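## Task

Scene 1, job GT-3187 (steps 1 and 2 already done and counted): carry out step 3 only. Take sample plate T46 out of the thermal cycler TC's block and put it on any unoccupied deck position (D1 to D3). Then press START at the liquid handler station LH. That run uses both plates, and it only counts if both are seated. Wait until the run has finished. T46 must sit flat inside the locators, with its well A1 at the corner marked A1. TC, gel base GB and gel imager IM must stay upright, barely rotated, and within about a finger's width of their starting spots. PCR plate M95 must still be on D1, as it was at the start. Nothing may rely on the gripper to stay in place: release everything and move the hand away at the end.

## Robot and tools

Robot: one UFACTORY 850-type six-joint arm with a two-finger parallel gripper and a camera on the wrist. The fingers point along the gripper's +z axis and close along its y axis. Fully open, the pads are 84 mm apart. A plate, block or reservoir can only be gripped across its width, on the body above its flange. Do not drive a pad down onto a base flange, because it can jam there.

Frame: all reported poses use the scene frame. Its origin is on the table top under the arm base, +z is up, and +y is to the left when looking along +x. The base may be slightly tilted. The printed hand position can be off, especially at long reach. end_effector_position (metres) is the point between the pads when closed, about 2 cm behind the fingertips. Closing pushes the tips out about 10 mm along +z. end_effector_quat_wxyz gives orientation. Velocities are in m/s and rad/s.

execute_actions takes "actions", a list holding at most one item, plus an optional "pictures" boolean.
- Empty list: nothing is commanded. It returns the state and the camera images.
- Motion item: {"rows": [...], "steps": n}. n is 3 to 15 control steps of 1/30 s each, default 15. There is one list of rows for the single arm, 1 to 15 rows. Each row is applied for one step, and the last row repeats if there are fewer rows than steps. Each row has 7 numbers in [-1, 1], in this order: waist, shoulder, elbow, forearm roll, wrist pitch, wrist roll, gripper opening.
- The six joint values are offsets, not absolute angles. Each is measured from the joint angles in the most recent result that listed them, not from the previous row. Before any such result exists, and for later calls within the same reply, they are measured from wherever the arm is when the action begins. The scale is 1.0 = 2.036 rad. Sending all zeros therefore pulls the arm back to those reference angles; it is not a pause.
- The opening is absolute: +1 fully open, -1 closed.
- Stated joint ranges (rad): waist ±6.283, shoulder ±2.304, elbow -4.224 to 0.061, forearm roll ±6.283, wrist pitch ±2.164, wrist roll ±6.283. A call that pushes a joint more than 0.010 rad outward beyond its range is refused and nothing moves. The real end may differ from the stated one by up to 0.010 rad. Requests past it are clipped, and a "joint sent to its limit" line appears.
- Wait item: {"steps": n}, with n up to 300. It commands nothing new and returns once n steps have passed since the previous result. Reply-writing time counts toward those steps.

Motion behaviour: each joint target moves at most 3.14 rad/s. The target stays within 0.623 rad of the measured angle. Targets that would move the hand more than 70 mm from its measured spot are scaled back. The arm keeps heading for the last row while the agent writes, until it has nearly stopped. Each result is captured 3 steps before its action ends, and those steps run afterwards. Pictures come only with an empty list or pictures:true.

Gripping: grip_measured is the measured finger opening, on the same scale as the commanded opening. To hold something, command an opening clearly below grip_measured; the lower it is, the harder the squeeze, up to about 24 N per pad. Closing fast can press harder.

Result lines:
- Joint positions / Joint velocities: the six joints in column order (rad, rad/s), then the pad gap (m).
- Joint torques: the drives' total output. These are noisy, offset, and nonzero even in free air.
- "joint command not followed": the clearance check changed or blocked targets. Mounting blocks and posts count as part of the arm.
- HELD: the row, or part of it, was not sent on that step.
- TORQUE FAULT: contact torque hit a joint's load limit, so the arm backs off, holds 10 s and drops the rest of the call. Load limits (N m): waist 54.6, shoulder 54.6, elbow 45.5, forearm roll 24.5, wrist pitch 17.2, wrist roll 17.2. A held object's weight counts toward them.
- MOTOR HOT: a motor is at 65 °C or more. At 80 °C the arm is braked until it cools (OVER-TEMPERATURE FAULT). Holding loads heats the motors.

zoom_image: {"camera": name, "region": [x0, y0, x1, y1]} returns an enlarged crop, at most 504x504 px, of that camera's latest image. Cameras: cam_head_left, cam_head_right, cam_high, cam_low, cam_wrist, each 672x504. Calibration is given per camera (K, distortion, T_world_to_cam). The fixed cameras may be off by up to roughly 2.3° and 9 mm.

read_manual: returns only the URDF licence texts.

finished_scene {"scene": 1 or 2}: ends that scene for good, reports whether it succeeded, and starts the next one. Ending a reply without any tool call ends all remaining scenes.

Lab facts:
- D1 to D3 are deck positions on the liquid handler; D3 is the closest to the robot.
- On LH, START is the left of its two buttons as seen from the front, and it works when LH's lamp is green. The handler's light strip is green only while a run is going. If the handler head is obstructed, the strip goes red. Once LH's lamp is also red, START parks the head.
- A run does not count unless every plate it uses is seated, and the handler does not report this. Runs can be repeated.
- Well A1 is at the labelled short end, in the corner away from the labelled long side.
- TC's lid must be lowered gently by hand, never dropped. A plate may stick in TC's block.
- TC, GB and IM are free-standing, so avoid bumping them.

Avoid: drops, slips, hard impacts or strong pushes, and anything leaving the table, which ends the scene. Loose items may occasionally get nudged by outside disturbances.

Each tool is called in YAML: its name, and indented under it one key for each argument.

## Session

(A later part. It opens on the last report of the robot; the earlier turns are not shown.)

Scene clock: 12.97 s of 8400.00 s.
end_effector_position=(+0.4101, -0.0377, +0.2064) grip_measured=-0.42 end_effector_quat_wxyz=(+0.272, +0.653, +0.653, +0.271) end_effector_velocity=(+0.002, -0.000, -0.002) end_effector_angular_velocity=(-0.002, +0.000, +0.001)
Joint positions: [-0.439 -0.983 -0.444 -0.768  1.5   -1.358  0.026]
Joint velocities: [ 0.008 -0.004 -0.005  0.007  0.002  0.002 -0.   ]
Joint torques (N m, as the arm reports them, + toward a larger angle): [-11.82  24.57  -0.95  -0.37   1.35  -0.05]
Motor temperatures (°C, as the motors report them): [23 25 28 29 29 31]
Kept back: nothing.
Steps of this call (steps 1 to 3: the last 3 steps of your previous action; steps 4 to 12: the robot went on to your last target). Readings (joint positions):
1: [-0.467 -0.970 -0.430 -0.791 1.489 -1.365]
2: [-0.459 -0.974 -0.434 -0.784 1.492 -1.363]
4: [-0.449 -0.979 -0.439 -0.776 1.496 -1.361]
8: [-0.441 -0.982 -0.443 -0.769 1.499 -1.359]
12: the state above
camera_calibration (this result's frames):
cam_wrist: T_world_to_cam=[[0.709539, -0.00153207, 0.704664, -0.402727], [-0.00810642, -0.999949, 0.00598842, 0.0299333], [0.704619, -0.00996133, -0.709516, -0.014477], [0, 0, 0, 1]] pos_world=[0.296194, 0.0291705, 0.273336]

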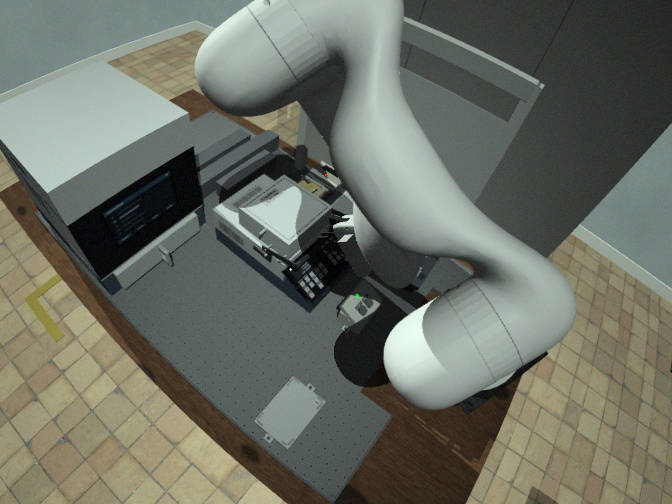

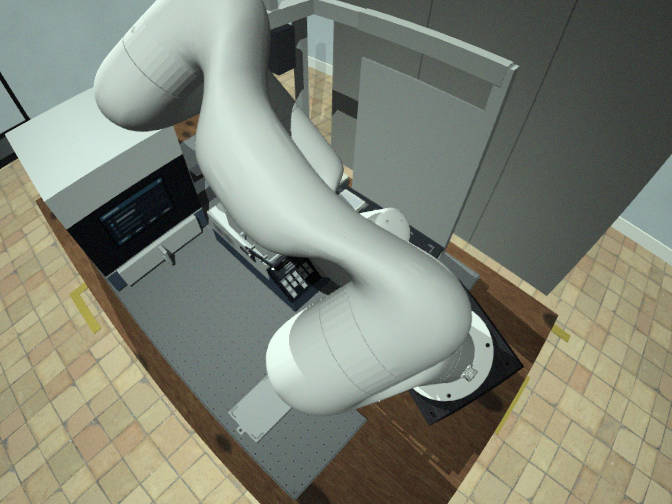

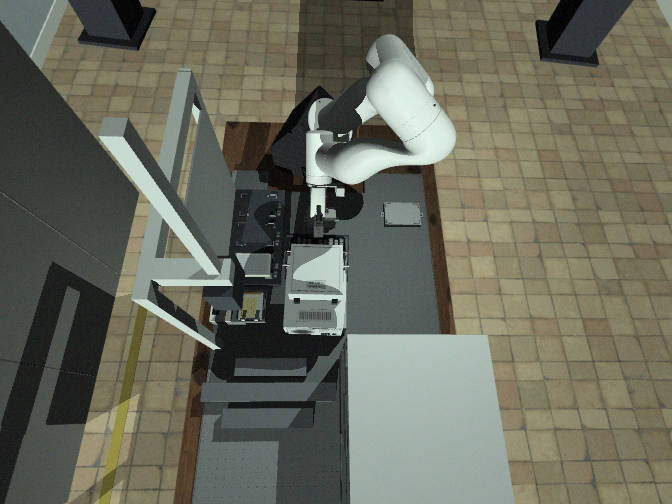

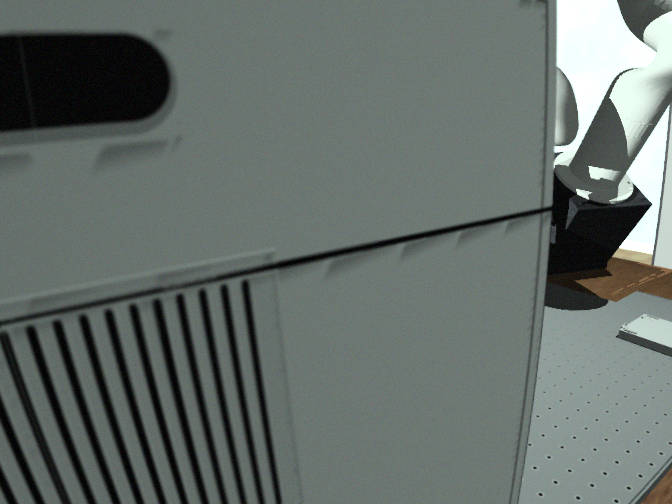

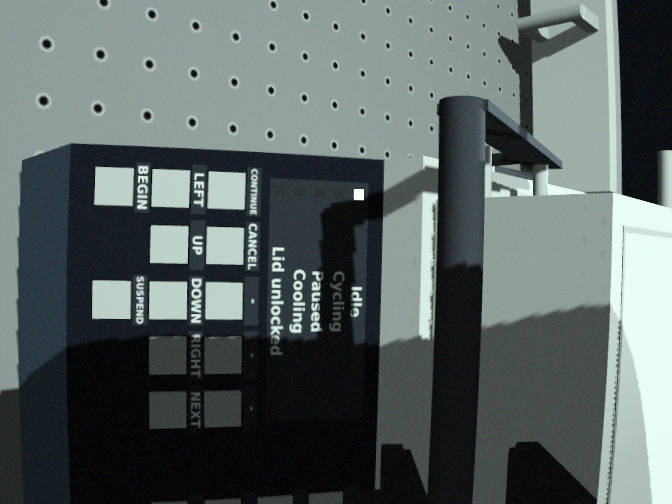

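execute_actions:
  actions:
    - {"rows": [[0.005,-0.0014,-0.0036,0.004,0,0.003,-0.4],[0.01,-0.0028,-0.0072,0.008,0,0.007,-0.4],[0.017,-0.0047,-0.0123,0.014,0,0.011,-0.4],[0.024,-0.0067,-0.0174,0.02,0,0.016,-0.4],[0.031,-0.0087,-0.0224,0.0255,0,0.021,-0.4],[0.036,-0.01,-0.026,0.03,0,0.024,-0.4],[0.0401,-0.0112,-0.029,0.033,-0.0002,0.0268,-0.4]], "steps": 15}

execute_actions:
  actions:
    - {"steps": 10}
  pictures: true

Scene clock: 13.77 s of 8400.00 s.
end_effector_position=(+0.4305, -0.0380, +0.1903) grip_measured=-0.42 end_effector_quat_wxyz=(+0.272, +0.653, +0.653, +0.271) end_effector_velocity=(+0.034, +0.002, -0.029) end_effector_angular_velocity=(+0.004, +0.002, -0.005)
Joint positions: [-0.369 -1.003 -0.494 -0.711  1.5   -1.312  0.026]
Joint velocities: [ 0.118 -0.034 -0.083  0.098 -0.002  0.083 -0.   ]
Joint torques (N m, as the arm reports them, + toward a larger angle): [-18.2   27.42   1.48  -0.61   0.92  -0.31]
Motor temperatures (°C, as the motors report them): [23 25 28 29 29 31]
Steps of this call (steps 1 to 12: the robot went on to your last target; steps 13 to 24: the first 12 steps of this action). Readings (joint positions):
13: [-0.438 -0.984 -0.445 -0.767 1.500 -1.358]
14: [-0.437 -0.984 -0.446 -0.766 1.500 -1.357]
16: [-0.431 -0.986 -0.450 -0.761 1.500 -1.353]
20: [-0.398 -0.995 -0.474 -0.734 1.500 -1.331]
24: the state above

Scene clock: 14.10 s of 8400.00 s.
end_effector_position=(+0.4340, -0.0377, +0.1874) grip_measured=-0.42 end_effector_quat_wxyz=(+0.272, +0.653, +0.653, +0.271) end_effector_velocity=(+0.002, +0.000, -0.001) end_effector_angular_velocity=(+0.000, -0.001, +0.001)
Joint positions: [-0.358 -1.006 -0.503 -0.701  1.5   -1.304  0.026]
Joint velocities: [ 0.005 -0.002 -0.005  0.004  0.     0.004  0.   ]
Joint torques (N m, as the arm reports them, + toward a larger angle): [-13.15  23.2   -1.31  -0.89   0.78  -0.32]
Motor temperatures (°C, as the motors report them): [23 25 28 29 29 31]
Kept back: nothing.
Steps of this call (steps 1 to 3: the last 3 steps of your previous action; steps 4 to 10: the robot went on to your last target). Readings (joint positions):
1: [-0.366 -1.004 -0.497 -0.708 1.500 -1.310]
2: [-0.364 -1.004 -0.499 -0.706 1.500 -1.308]
4: [-0.361 -1.005 -0.501 -0.703 1.500 -1.306]
8: [-0.358 -1.006 -0.503 -0.701 1.500 -1.304]
10: the state above
camera_calibration (this result's frames):
cam_wrist: T_world_to_cam=[[0.710017, -0.00163866, 0.704182, -0.406441], [-0.00846718, -0.999945, 0.00621043, 0.030286], [0.704133, -0.0103719, -0.709992, -0.0444896], [0, 0, 0, 1]] pos_world=[0.320163, 0.0291569, 0.254433]

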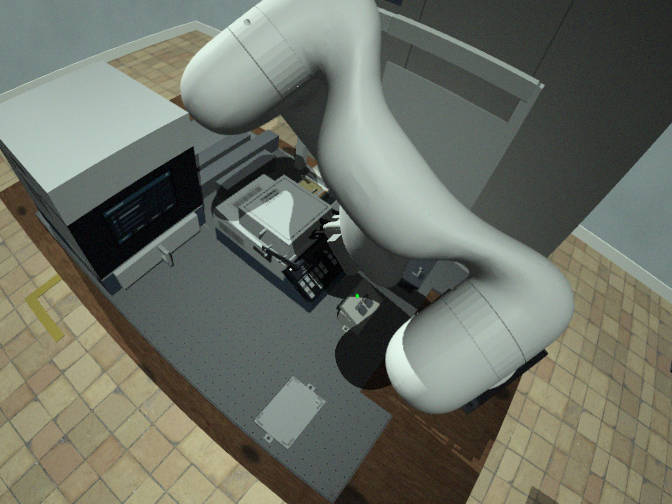

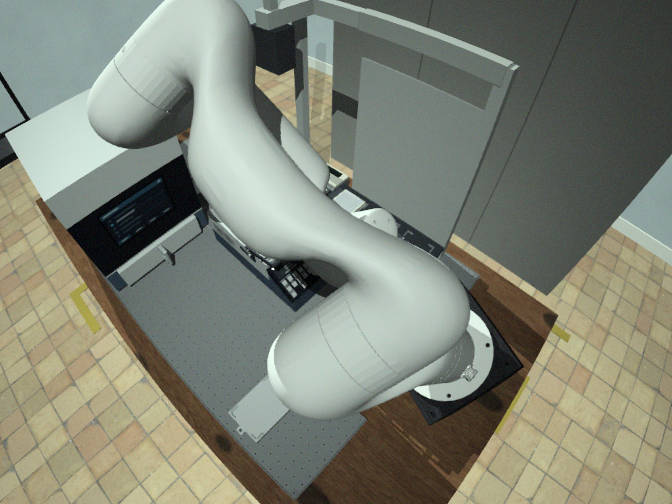

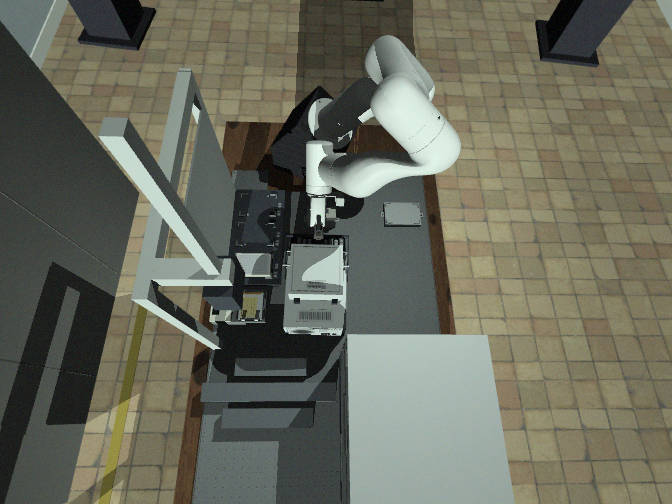

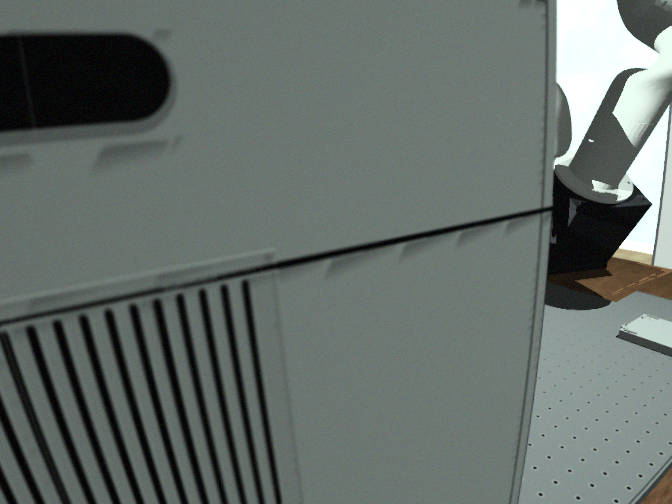

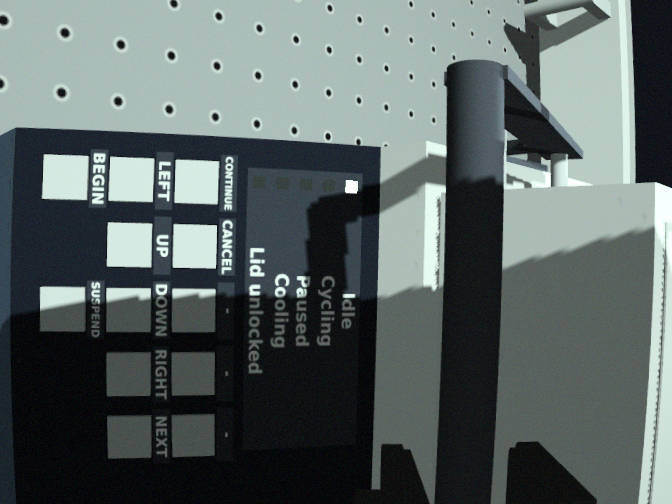

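execute_actions:
  actions:
    - {"rows": [[-0.002,0.004,0.001,-0.002,-0.003,0.0015,-0.4],[-0.004,0.008,0.0016,-0.004,-0.006,0.003,-0.4],[-0.006,0.0125,0.0025,-0.006,-0.009,0.0046,-0.4],[-0.008,0.017,0.0034,-0.008,-0.0125,0.0062,-0.4],[-0.0105,0.022,0.0044,-0.01,-0.016,0.008,-0.4],[-0.013,0.027,0.0054,-0.0128,-0.02,0.01,-0.4],[-0.0155,0.032,0.0064,-0.015,-0.024,0.012,-0.4],[-0.018,0.0375,0.0075,-0.0177,-0.028,0.014,-0.4],[-0.0205,0.043,0.0086,-0.02,-0.032,0.016,-0.4],[-0.023,0.048,0.0096,-0.0227,-0.0358,0.0179,-0.4]], "steps": 15}

execute_actions:
  actions:
    - {"steps": 10}
  pictures: true

Scene clock: 16.10 s of 8400.00 s.
end_effector_position=(+0.4416, -0.0380, +0.2062) grip_measured=-0.42 end_effector_quat_wxyz=(+0.270, +0.655, +0.653, +0.269) end_effector_velocity=(+0.008, +0.001, +0.061) end_effector_angular_velocity=(-0.000, +0.084, -0.018)
Joint positions: [-0.389 -0.94  -0.488 -0.732  1.447 -1.279  0.025]
Joint velocities: [-0.119  0.248  0.073 -0.128 -0.249  0.093 -0.003]
Joint torques (N m, as the arm reports them, + toward a larger angle): [-13.28  31.25  -9.26   2.71   4.7   -0.24]
Motor temperatures (°C, as the motors report them): [23 26 28 29 29 31]
Steps of this call (steps 1 to 30: the robot went on to your last target; steps 31 to 48: nothing new was sent; steps 49 to 60: the first 12 steps of this action). Readings (joint positions):
49: [-0.357 -1.006 -0.503 -0.701 1.500 -1.304]
50: [-0.357 -1.005 -0.503 -0.701 1.499 -1.303]
52: [-0.360 -1.000 -0.502 -0.704 1.495 -1.302]
56: [-0.372 -0.976 -0.496 -0.715 1.475 -1.293]
60: the state above

Scene clock: 16.43 s of 8400.00 s.
end_effector_position=(+0.4427, -0.0383, +0.2135) grip_measured=-0.43 end_effector_quat_wxyz=(+0.267, +0.657, +0.653, +0.265) end_effector_velocity=(-0.000, -0.001, +0.004) end_effector_angular_velocity=(-0.003, +0.006, -0.005)
Joint positions: [-0.403 -0.91  -0.48  -0.747  1.416 -1.268  0.025]
Joint velocities: [-0.008  0.017  0.006 -0.004 -0.018  0.006 -0.   ]
Joint torques (N m, as the arm reports them, + toward a larger angle): [-17.41  35.18 -17.3    3.39   6.69  -0.21]
Motor temperatures (°C, as the motors report them): [23 26 28 29 29 31]
Kept back: nothing.
Steps of this call (steps 1 to 3: the last 3 steps of your previous action; steps 4 to 10: the robot went on to your last target). Readings (joint positions):
1: [-0.393 -0.933 -0.486 -0.736 1.439 -1.277]
2: [-0.396 -0.927 -0.484 -0.739 1.433 -1.274]
4: [-0.400 -0.919 -0.482 -0.743 1.426 -1.271]
8: [-0.403 -0.912 -0.481 -0.747 1.417 -1.269]
10: the state above
camera_calibration (this result's frames):
cam_wrist: T_world_to_cam=[[0.720963, -0.00445518, 0.692959, -0.43354], [-0.0125754, -0.999899, 0.00665503, 0.0313331], [0.692859, -0.0135123, -0.720946, -0.0248384], [0, 0, 0, 1]] pos_world=[0.33017, 0.0290628, 0.282309]

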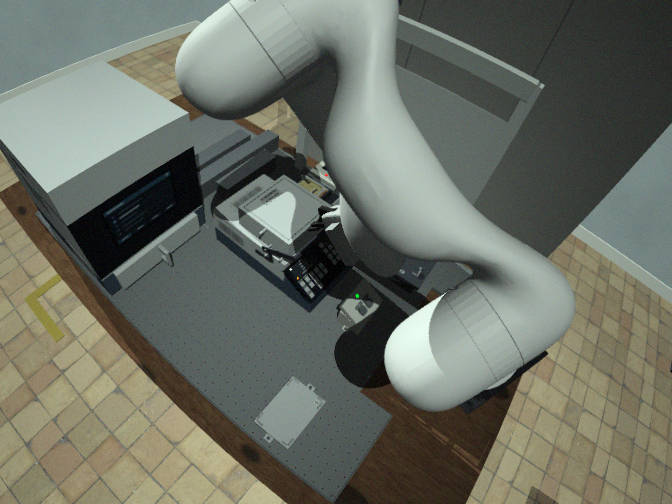

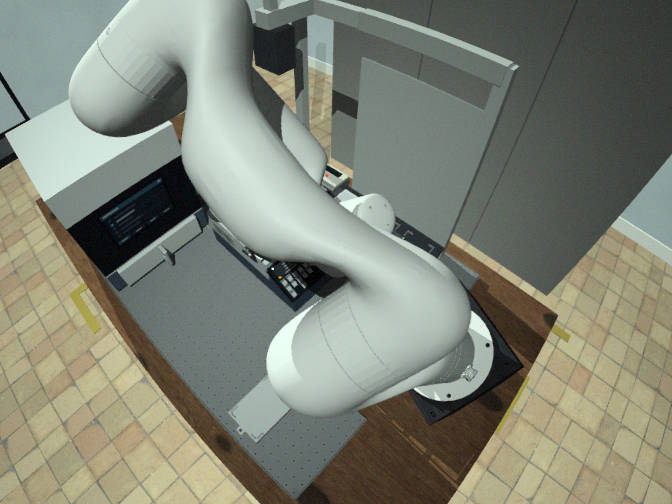

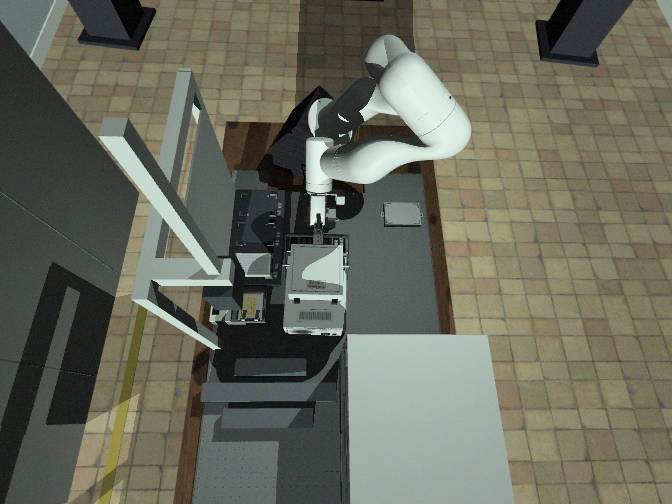

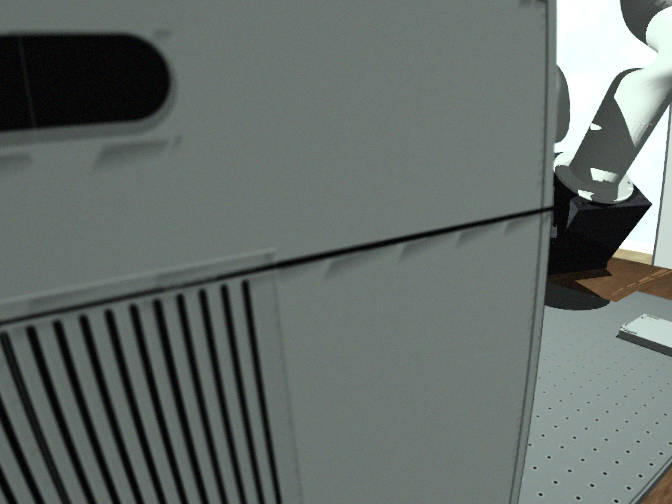

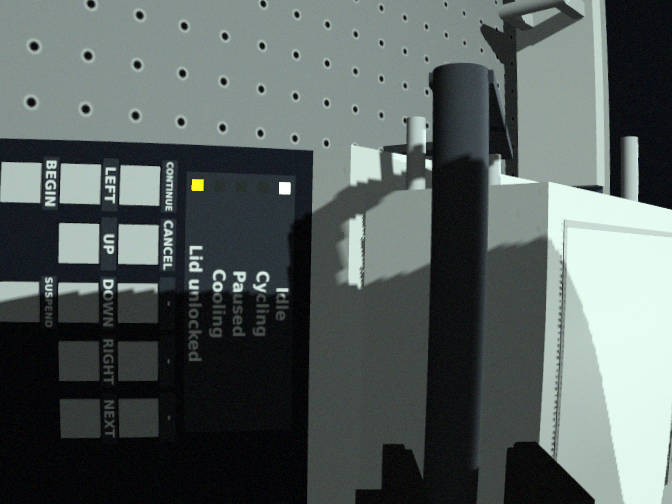

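execute_actions:
  actions:
    - {"rows": [[-0.0018,0.005,-0.002,-0.0013,0.002,0.003,-0.4],[-0.0027,0.0095,-0.0024,-0.0027,-0.0017,0.006,-0.4],[-0.0035,0.014,-0.0028,-0.004,-0.0053,0.009,-0.4],[-0.0044,0.018,-0.0031,-0.0055,-0.009,0.012,-0.4],[-0.0052,0.0225,-0.0035,-0.007,-0.0126,0.0155,-0.4],[-0.006,0.027,-0.0039,-0.0082,-0.016,0.0185,-0.4],[-0.007,0.031,-0.0042,-0.0096,-0.02,0.0215,-0.4],[-0.0078,0.0355,-0.0046,-0.011,-0.0235,0.0246,-0.4],[-0.0087,0.04,-0.005,-0.0123,-0.027,0.0277,-0.4],[-0.0095,0.0443,-0.0053,-0.0137,-0.0307,0.0308,-0.4]], "steps": 15}

execute_actions:
  actions:
    - {"steps": 10}
  pictures: true

Scene clock: 17.10 s of 8400.00 s.
end_effector_position=(+0.4563, -0.0390, +0.2298) grip_measured=-0.43 end_effector_quat_wxyz=(+0.266, +0.658, +0.653, +0.263) end_effector_velocity=(+0.081, +0.004, +0.084) end_effector_angular_velocity=(+0.007, -0.128, +0.024)
Joint positions: [-0.418 -0.847 -0.482 -0.767  1.358 -1.225  0.025]
Joint velocities: [-0.047  0.227 -0.027 -0.056 -0.066  0.152  0.045]
Joint torques (N m, as the arm reports them, + toward a larger angle): [-17.32  36.15 -19.35   2.84   6.86  -0.04]
Motor temperatures (°C, as the motors report them): [23 26 28 29 29 31]
Steps of this call (steps 1 to 8: the robot went on to your last target; steps 9 to 20: the first 12 steps of this action). Readings (joint positions):
9: [-0.404 -0.908 -0.480 -0.747 1.414 -1.268]
10: [-0.404 -0.908 -0.480 -0.748 1.413 -1.267]
12: [-0.406 -0.903 -0.479 -0.749 1.406 -1.263]
16: [-0.411 -0.879 -0.479 -0.757 1.383 -1.247]
20: the state above

Scene clock: 17.43 s of 8400.00 s.
end_effector_position=(+0.4703, -0.0390, +0.2417) grip_measured=-0.41 end_effector_quat_wxyz=(+0.273, +0.652, +0.652, +0.272) end_effector_velocity=(-0.001, +0.001, +0.000) end_effector_angular_velocity=(+0.003, +0.009, -0.002)
Joint positions: [-0.423 -0.821 -0.493 -0.774  1.357 -1.206  0.026]
Joint velocities: [-0.001  0.007  0.002 -0.006 -0.012  0.007  0.   ]
Joint torques (N m, as the arm reports them, + toward a larger angle): [-13.83  23.88  -2.63  -1.19   0.06  -0.34]
Motor temperatures (°C, as the motors report them): [23 26 28 29 29 31]
Kept back: nothing.
Steps of this call (steps 1 to 3: the last 3 steps of your previous action; steps 4 to 10: the robot went on to your last target). Readings (joint positions):
1: [-0.420 -0.839 -0.484 -0.768 1.359 -1.220]
2: [-0.421 -0.833 -0.489 -0.769 1.362 -1.216]
4: [-0.422 -0.825 -0.493 -0.771 1.362 -1.211]
8: [-0.423 -0.821 -0.493 -0.773 1.358 -1.207]
10: the state above
camera_calibration (this result's frames):
cam_wrist: T_world_to_cam=[[0.706916, -0.000519566, 0.707297, -0.469673], [-0.00764617, -0.999947, 0.0069075, 0.0284648], [0.707256, -0.0102911, -0.706882, -0.033759], [0, 0, 0, 1]] pos_world=[0.356113, 0.0278718, 0.308138]

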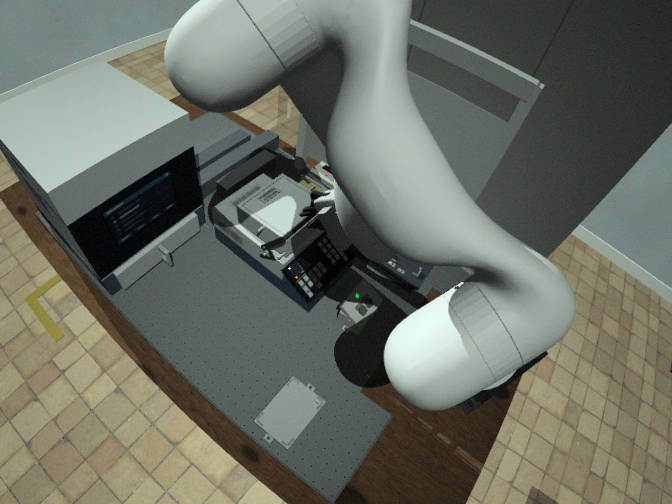

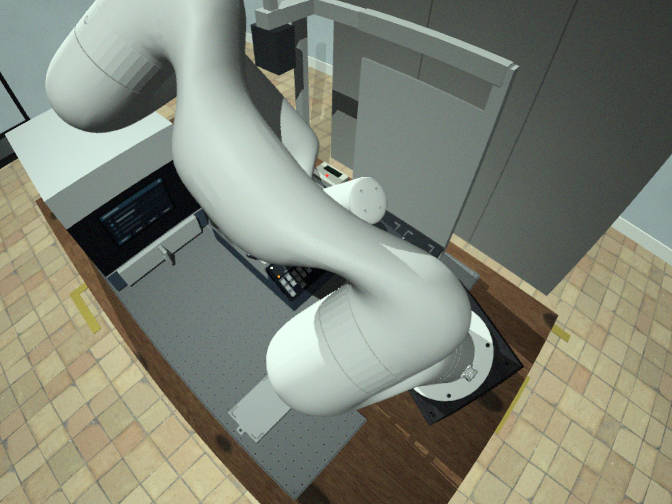

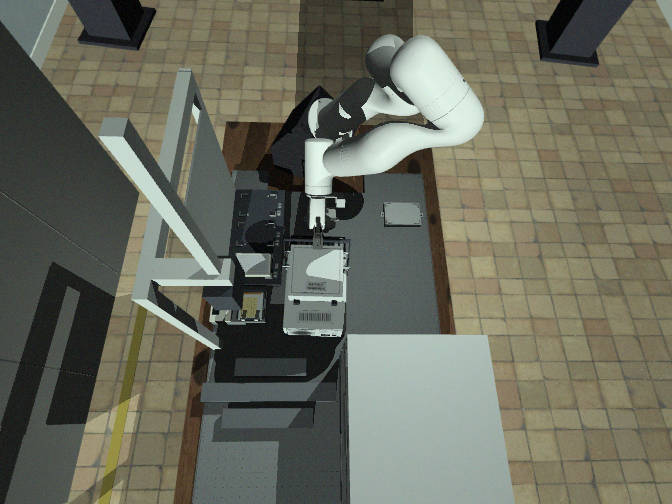

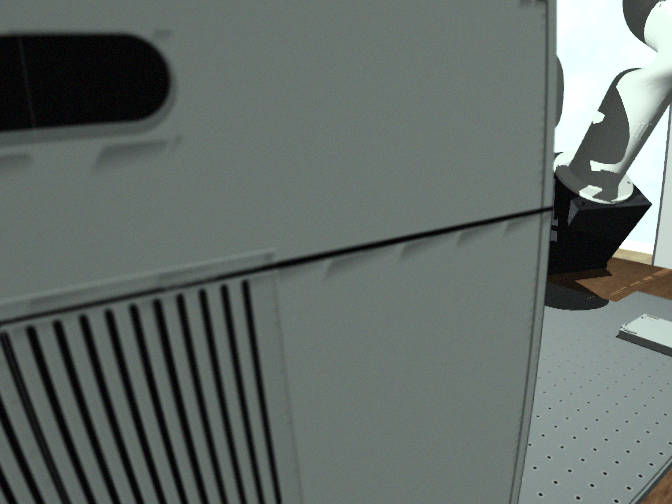

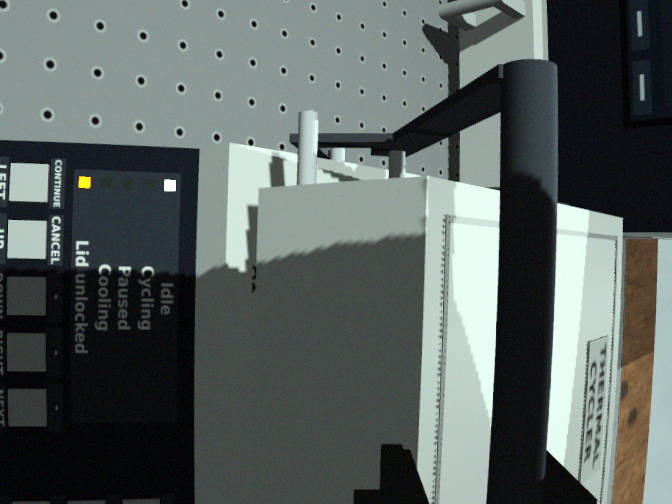

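execute_actions:
  actions:
    - {"rows": [[0.001,0.0045,-0.003,0,-0.0056,0.006,-0.4],[0.0025,0.009,-0.006,-0.0005,-0.011,0.012,-0.4],[0.004,0.0135,-0.0095,-0.0008,-0.017,0.018,-0.4],[0.0055,0.018,-0.013,-0.001,-0.0225,0.024,-0.4],[0.007,0.0225,-0.016,-0.0013,-0.028,0.03,-0.4],[0.0082,0.027,-0.0194,-0.0016,-0.0337,0.0359,-0.4],[0.0082,0.027,-0.0194,-0.0016,-0.0337,0.0359,-0.4],[0.0115,0.0274,-0.0247,0.0002,-0.0373,0.0405,-0.4],[0.0148,0.0277,-0.03,0.002,-0.041,0.045,-0.4],[0.018,0.028,-0.0354,0.004,-0.0446,0.0497,-0.4],[0.0213,0.0284,-0.0407,0.0058,-0.0482,0.0542,-0.4],[0.0246,0.0287,-0.046,0.0077,-0.0519,0.0588,-0.4],[0.0279,0.0291,-0.0513,0.0095,-0.0555,0.0634,-0.4]], "steps": 15}

execute_actions:
  actions:
    - {"steps": 14}
  pictures: true

Scene clock: 28.30 s of 8400.00 s.
end_effector_position=(+0.4489, -0.0293, +0.2352) grip_measured=-0.41 end_effector_quat_wxyz=(+0.248, +0.680, +0.643, +0.250) end_effector_velocity=(-0.000, -0.000, +0.000) end_effector_angular_velocity=(-0.000, +0.001, -0.002)
Joint positions: [-0.413 -0.786 -0.45  -0.777  1.292 -1.157  0.026]
Joint velocities: [-0.001 -0.     0.001  0.    -0.001  0.     0.   ]
Joint torques (N m, as the arm reports them, + toward a larger angle): [-15.15  20.39  -1.49  -0.2   -0.49  -0.28]
Motor temperatures (°C, as the motors report them): [23 26 28 29 29 31]
TORQUE FAULT: the external load on joint 3 (elbow) reached its load limit, and the arm stopped for 10 seconds. The arm's remaining commands of this call were not run. Joint 3 (elbow) moved back by up to 3 degrees. The arm holds there, with its grip as last carried out, and accepts commands again: back off and push less far. The arm stops again, at the same cost, whenever a joint's load reaches its limit.
Kept back: nothing.
The stop began at step 26 of this call (marked STOPPED below). From that step on the arm followed nothing that you had sent. 6 steps, steps kept back included, did not run and will not run. Nothing is kept back now, and the robot has no last target.
Steps of this call (steps 1 to 16: the robot went on to your last target; steps 17 to 25: the first 9 steps of this action; steps 26 to 326: the stop). Readings (joint positions):
17: [-0.423 -0.820 -0.491 -0.775 1.353 -1.205]
18: [-0.423 -0.819 -0.492 -0.775 1.352 -1.204]
20: [-0.421 -0.814 -0.495 -0.775 1.345 -1.197]
24: [-0.415 -0.792 -0.501 -0.777 1.304 -1.166]
26: [-0.413 -0.785 -0.499 -0.777 1.287 -1.157] STOPPED
326: the state above

Scene clock: 28.33 s of 8400.00 s.
end_effector_position=(+0.4489, -0.0293, +0.2352) grip_measured=-0.41 end_effector_quat_wxyz=(+0.248, +0.680, +0.643, +0.250) end_effector_velocity=(+0.000, -0.000, +0.000) end_effector_angular_velocity=(-0.000, -0.000, +0.000)
Joint positions: [-0.413 -0.786 -0.45  -0.777  1.292 -1.157  0.026]
Joint velocities: [-0.     0.    -0.    -0.001 -0.    -0.    -0.   ]
Joint torques (N m, as the arm reports them, + toward a larger angle): [-15.09  22.09  -0.08  -1.6   -0.38   0.18]
Motor temperatures (°C, as the motors report them): [23 26 28 29 29 31]
Kept back: nothing.
A stop began in an earlier call of the same reply, so what this call sent did not run. Send another action.
Steps of this call (step 1: nothing new was sent). Readings (joint positions):
1: the state above
camera_calibration (this result's frames):
cam_wrist: T_world_to_cam=[[0.754721, -0.0505034, 0.654099, -0.460453], [-0.0535668, -0.998447, -0.0152836, 0.0638534], [0.653855, -0.0235032, -0.756255, 0.0121107], [0, 0, 0, 1]] pos_world=[0.343015, 0.0407844, 0.311316]

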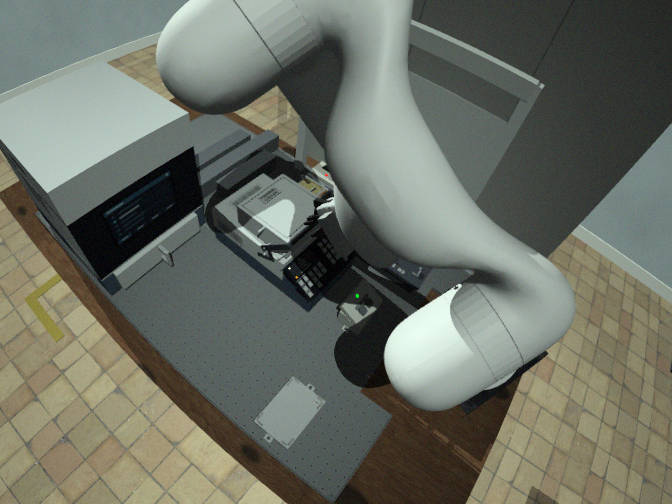

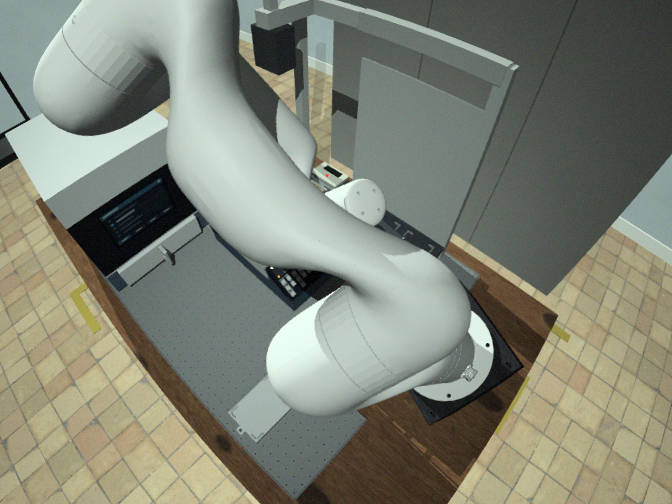

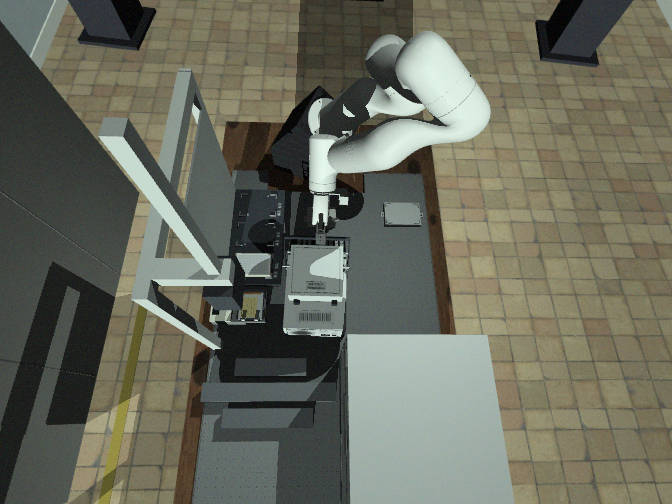

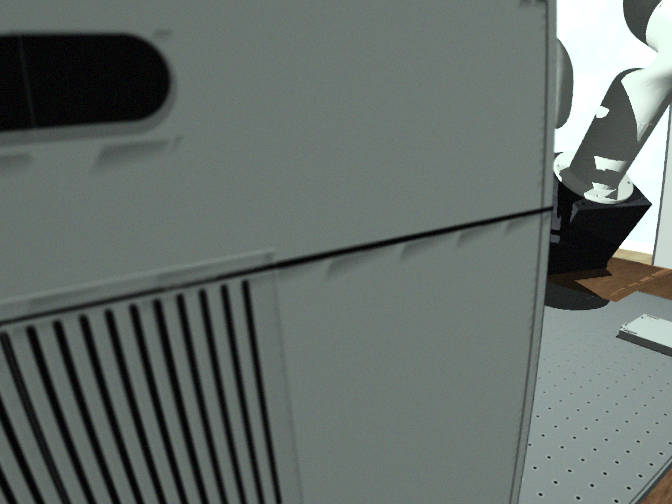

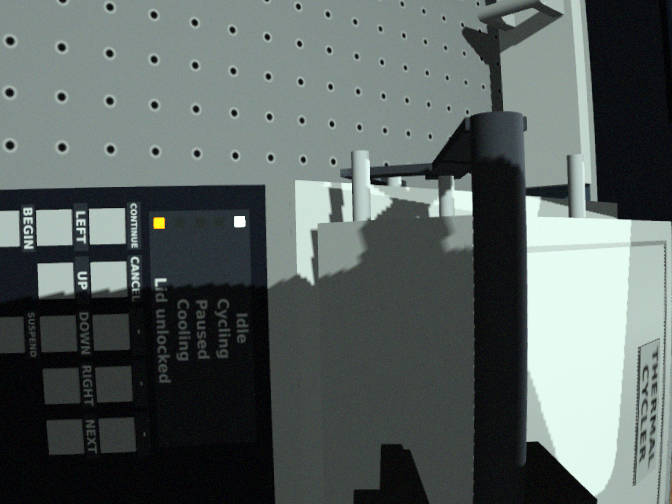

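execute_actions:
  actions:
    - {"rows": [[-0.001,-0.002,-0.0015,0,0.004,-0.003,-0.42],[-0.002,-0.004,-0.003,0,0.008,-0.007,-0.43],[-0.0035,-0.007,-0.005,-0.0007,0.013,-0.011,-0.44],[-0.005,-0.01,-0.0075,-0.001,0.018,-0.016,-0.45],[-0.0065,-0.013,-0.01,-0.0013,0.024,-0.021,-0.46],[-0.008,-0.016,-0.012,-0.0016,0.03,-0.026,-0.47],[-0.0095,-0.0192,-0.0143,-0.0019,0.035,-0.0308,-0.47]], "steps": 15}

execute_actions:
  actions:
    - {"steps": 10}
  pictures: true

Scene clock: 30.47 s of 8400.00 s.
end_effector_position=(+0.4594, -0.0368, +0.2397) grip_measured=-0.49 end_effector_quat_wxyz=(+0.267, +0.658, +0.651, +0.267) end_effector_velocity=(+0.024, -0.015, +0.011) end_effector_angular_velocity=(-0.041, -0.120, +0.077)
Joint positions: [-0.429 -0.819 -0.474 -0.78   1.351 -1.209  0.023]
Joint velocities: [-0.03  -0.063 -0.051 -0.006  0.122 -0.103 -0.001]
Joint torques (N m, as the arm reports them, + toward a larger angle): [-13.97  27.27  -3.23   0.11   0.28  -0.02]
Motor temperatures (°C, as the motors report them): [23 26 28 29 29 31]
Steps of this call (steps 1 to 52: nothing new was sent; steps 53 to 64: the first 12 steps of this action). Readings (joint positions):
53: [-0.413 -0.786 -0.450 -0.777 1.292 -1.157]
54: [-0.413 -0.786 -0.450 -0.777 1.293 -1.158]
56: [-0.415 -0.789 -0.452 -0.778 1.298 -1.163]
60: [-0.422 -0.804 -0.462 -0.779 1.324 -1.186]
64: the state above

Scene clock: 30.80 s of 8400.00 s.
end_effector_position=(+0.4619, -0.0383, +0.2410) grip_measured=-0.49 end_effector_quat_wxyz=(+0.272, +0.654, +0.652, +0.271) end_effector_velocity=(+0.001, -0.001, +0.000) end_effector_angular_velocity=(-0.001, -0.004, +0.003)
Joint positions: [-0.432 -0.825 -0.479 -0.781  1.363 -1.22   0.023]
Joint velocities: [-0.001 -0.003 -0.003 -0.     0.005 -0.004 -0.   ]
Joint torques (N m, as the arm reports them, + toward a larger angle): [-15.82  23.12  -1.97  -0.27   0.38  -0.17]
Motor temperatures (°C, as the motors report them): [23 26 28 29 29 31]
Kept back: nothing.
Steps of this call (steps 1 to 3: the last 3 steps of your previous action; steps 4 to 10: the robot went on to your last target). Readings (joint positions):
1: [-0.430 -0.820 -0.475 -0.781 1.354 -1.212]
2: [-0.431 -0.822 -0.476 -0.781 1.357 -1.214]
4: [-0.432 -0.823 -0.478 -0.781 1.360 -1.217]
8: [-0.432 -0.825 -0.479 -0.781 1.363 -1.219]
10: the state above
camera_calibration (this result's frames):
cam_wrist: T_world_to_cam=[[0.710109, -0.00226336, 0.704089, -0.463977], [-0.00884382, -0.999945, 0.00570503, 0.0298916], [0.704037, -0.010278, -0.710089, -0.0260172], [0, 0, 0, 1]] pos_world=[0.348055, 0.0285724, 0.308036]

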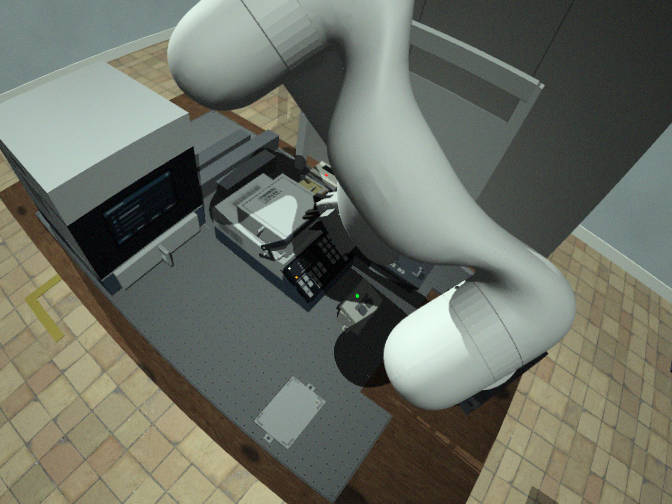

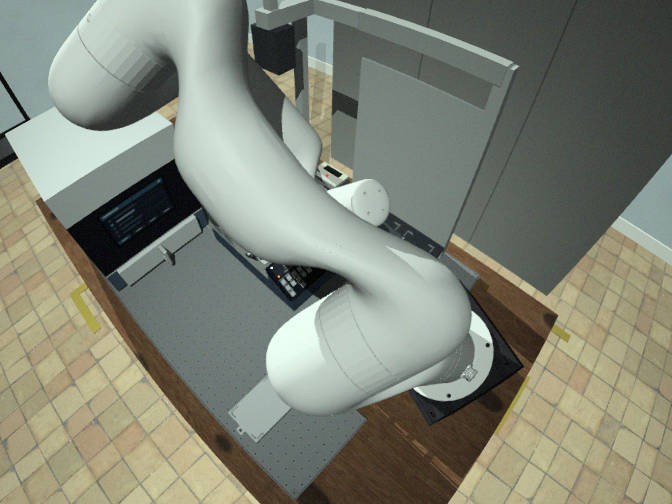

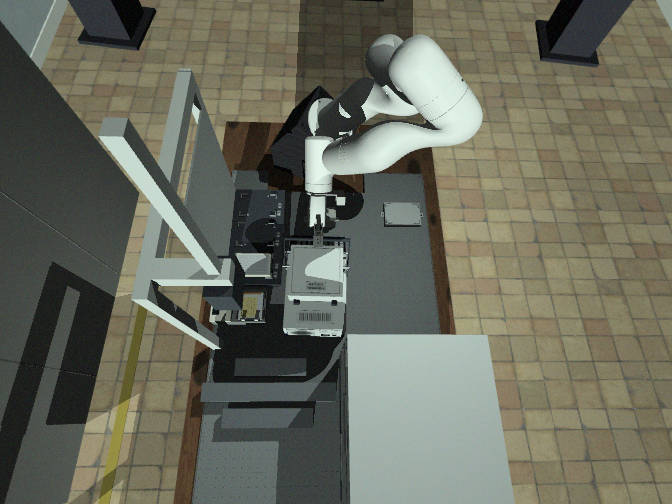

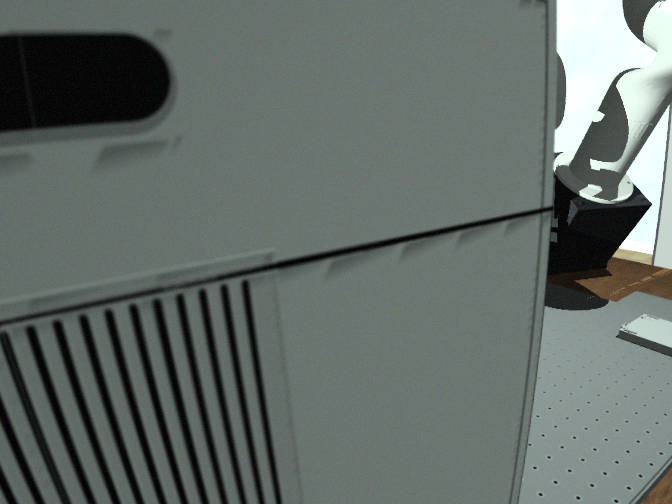

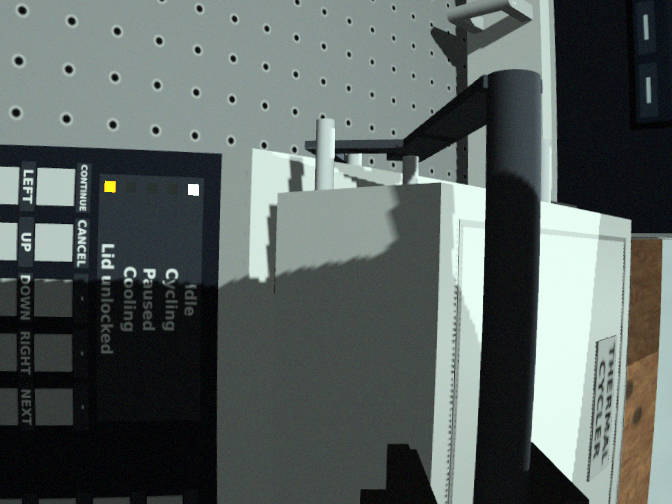

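execute_actions:
  actions:
    - {"rows": [[0,0.003,-0.001,-0.0008,-0.003,0.003,-0.47],[0,0.0065,-0.002,-0.0017,-0.006,0.006,-0.47],[-0.0004,0.01,-0.0032,-0.0025,-0.009,0.0094,-0.47],[-0.0005,0.013,-0.0043,-0.0034,-0.012,0.0125,-0.47],[-0.0006,0.016,-0.0053,-0.0042,-0.015,0.0157,-0.47],[-0.0008,0.0195,-0.0064,-0.0051,-0.018,0.019,-0.47],[-0.0009,0.023,-0.0075,-0.006,-0.0214,0.022,-0.47],[-0.001,0.026,-0.0086,-0.0068,-0.0245,0.025,-0.47],[-0.0012,0.029,-0.0096,-0.0077,-0.0275,0.028,-0.47],[-0.0013,0.0325,-0.0107,-0.0085,-0.0306,0.0314,-0.47]], "steps": 15}

execute_actions:
  actions:
    - {"steps": 10}
  pictures: true

Scene clock: 31.47 s of 8400.00 s.
end_effector_position=(+0.4783, -0.0386, +0.2536) grip_measured=-0.49 end_effector_quat_wxyz=(+0.272, +0.653, +0.652, +0.271) end_effector_velocity=(+0.060, -0.000, +0.047) end_effector_angular_velocity=(-0.007, -0.007, +0.006)
Joint positions: [-0.434 -0.778 -0.494 -0.793  1.319 -1.175  0.023]
Joint velocities: [-0.005  0.165 -0.059 -0.042 -0.151  0.154 -0.   ]
Joint torques (N m, as the arm reports them, + toward a larger angle): [-16.18  22.11  -2.26  -1.17   0.4   -0.18]
Motor temperatures (°C, as the motors report them): [23 26 28 29 29 31]
Steps of this call (steps 1 to 8: the robot went on to your last target; steps 9 to 20: the first 12 steps of this action). Readings (joint positions):
9: [-0.432 -0.825 -0.479 -0.781 1.363 -1.220]
10: [-0.432 -0.825 -0.479 -0.781 1.363 -1.219]
12: [-0.433 -0.820 -0.480 -0.782 1.359 -1.215]
16: [-0.433 -0.802 -0.486 -0.787 1.342 -1.197]
20: the state above

Scene clock: 31.80 s of 8400.00 s.
end_effector_position=(+0.4845, -0.0385, +0.2588) grip_measured=-0.49 end_effector_quat_wxyz=(+0.272, +0.654, +0.652, +0.271) end_effector_velocity=(+0.003, +0.000, +0.003) end_effector_angular_velocity=(+0.000, -0.001, +0.000)
Joint positions: [-0.435 -0.76  -0.5   -0.798  1.301 -1.156  0.023]
Joint velocities: [ 0.     0.009 -0.003 -0.002 -0.007  0.009 -0.   ]
Joint torques (N m, as the arm reports them, + toward a larger angle): [-12.45  26.33  -5.02  -1.11   0.58  -0.28]
Motor temperatures (°C, as the motors report them): [23 26 28 29 29 31]
Kept back: nothing.
Steps of this call (steps 1 to 3: the last 3 steps of your previous action; steps 4 to 10: the robot went on to your last target). Readings (joint positions):
1: [-0.434 -0.773 -0.496 -0.794 1.315 -1.170]
2: [-0.434 -0.769 -0.498 -0.795 1.311 -1.166]
4: [-0.435 -0.764 -0.499 -0.797 1.306 -1.161]
8: [-0.435 -0.760 -0.500 -0.798 1.302 -1.157]
10: the state above
camera_calibration (this result's frames):
cam_wrist: T_world_to_cam=[[0.71022, -0.00270296, 0.703974, -0.492599], [-0.00931594, -0.999941, 0.00555925, 0.0300559], [0.703918, -0.0105065, -0.710204, -0.0292228], [0, 0, 0, 1]] pos_world=[0.370704, 0.0284156, 0.325856]

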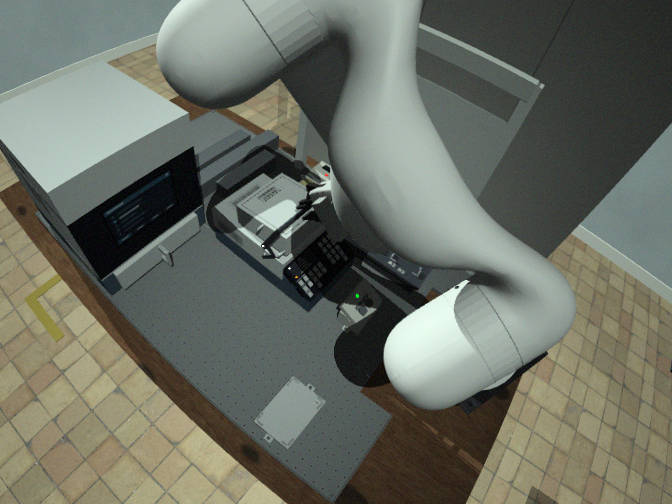

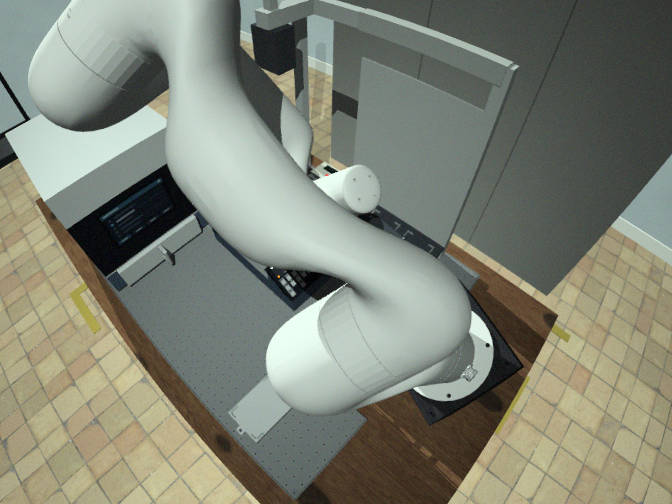

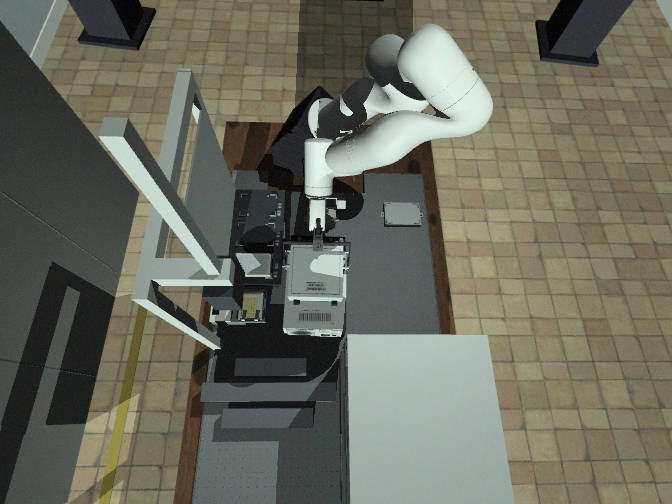

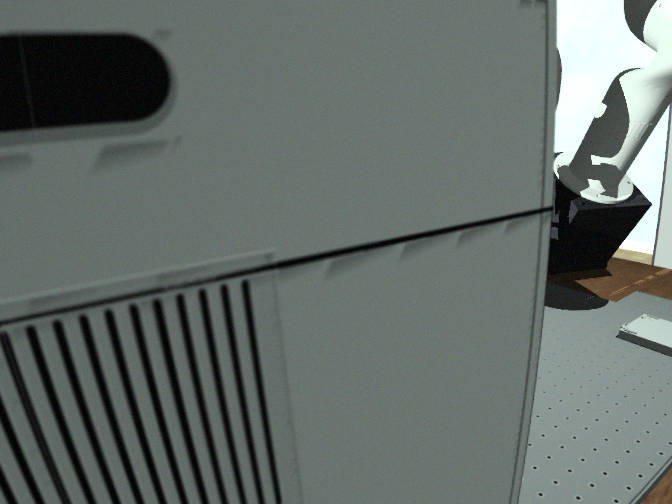

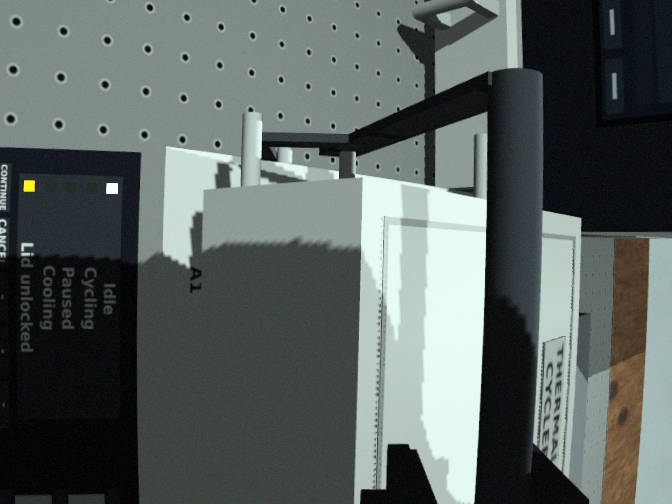

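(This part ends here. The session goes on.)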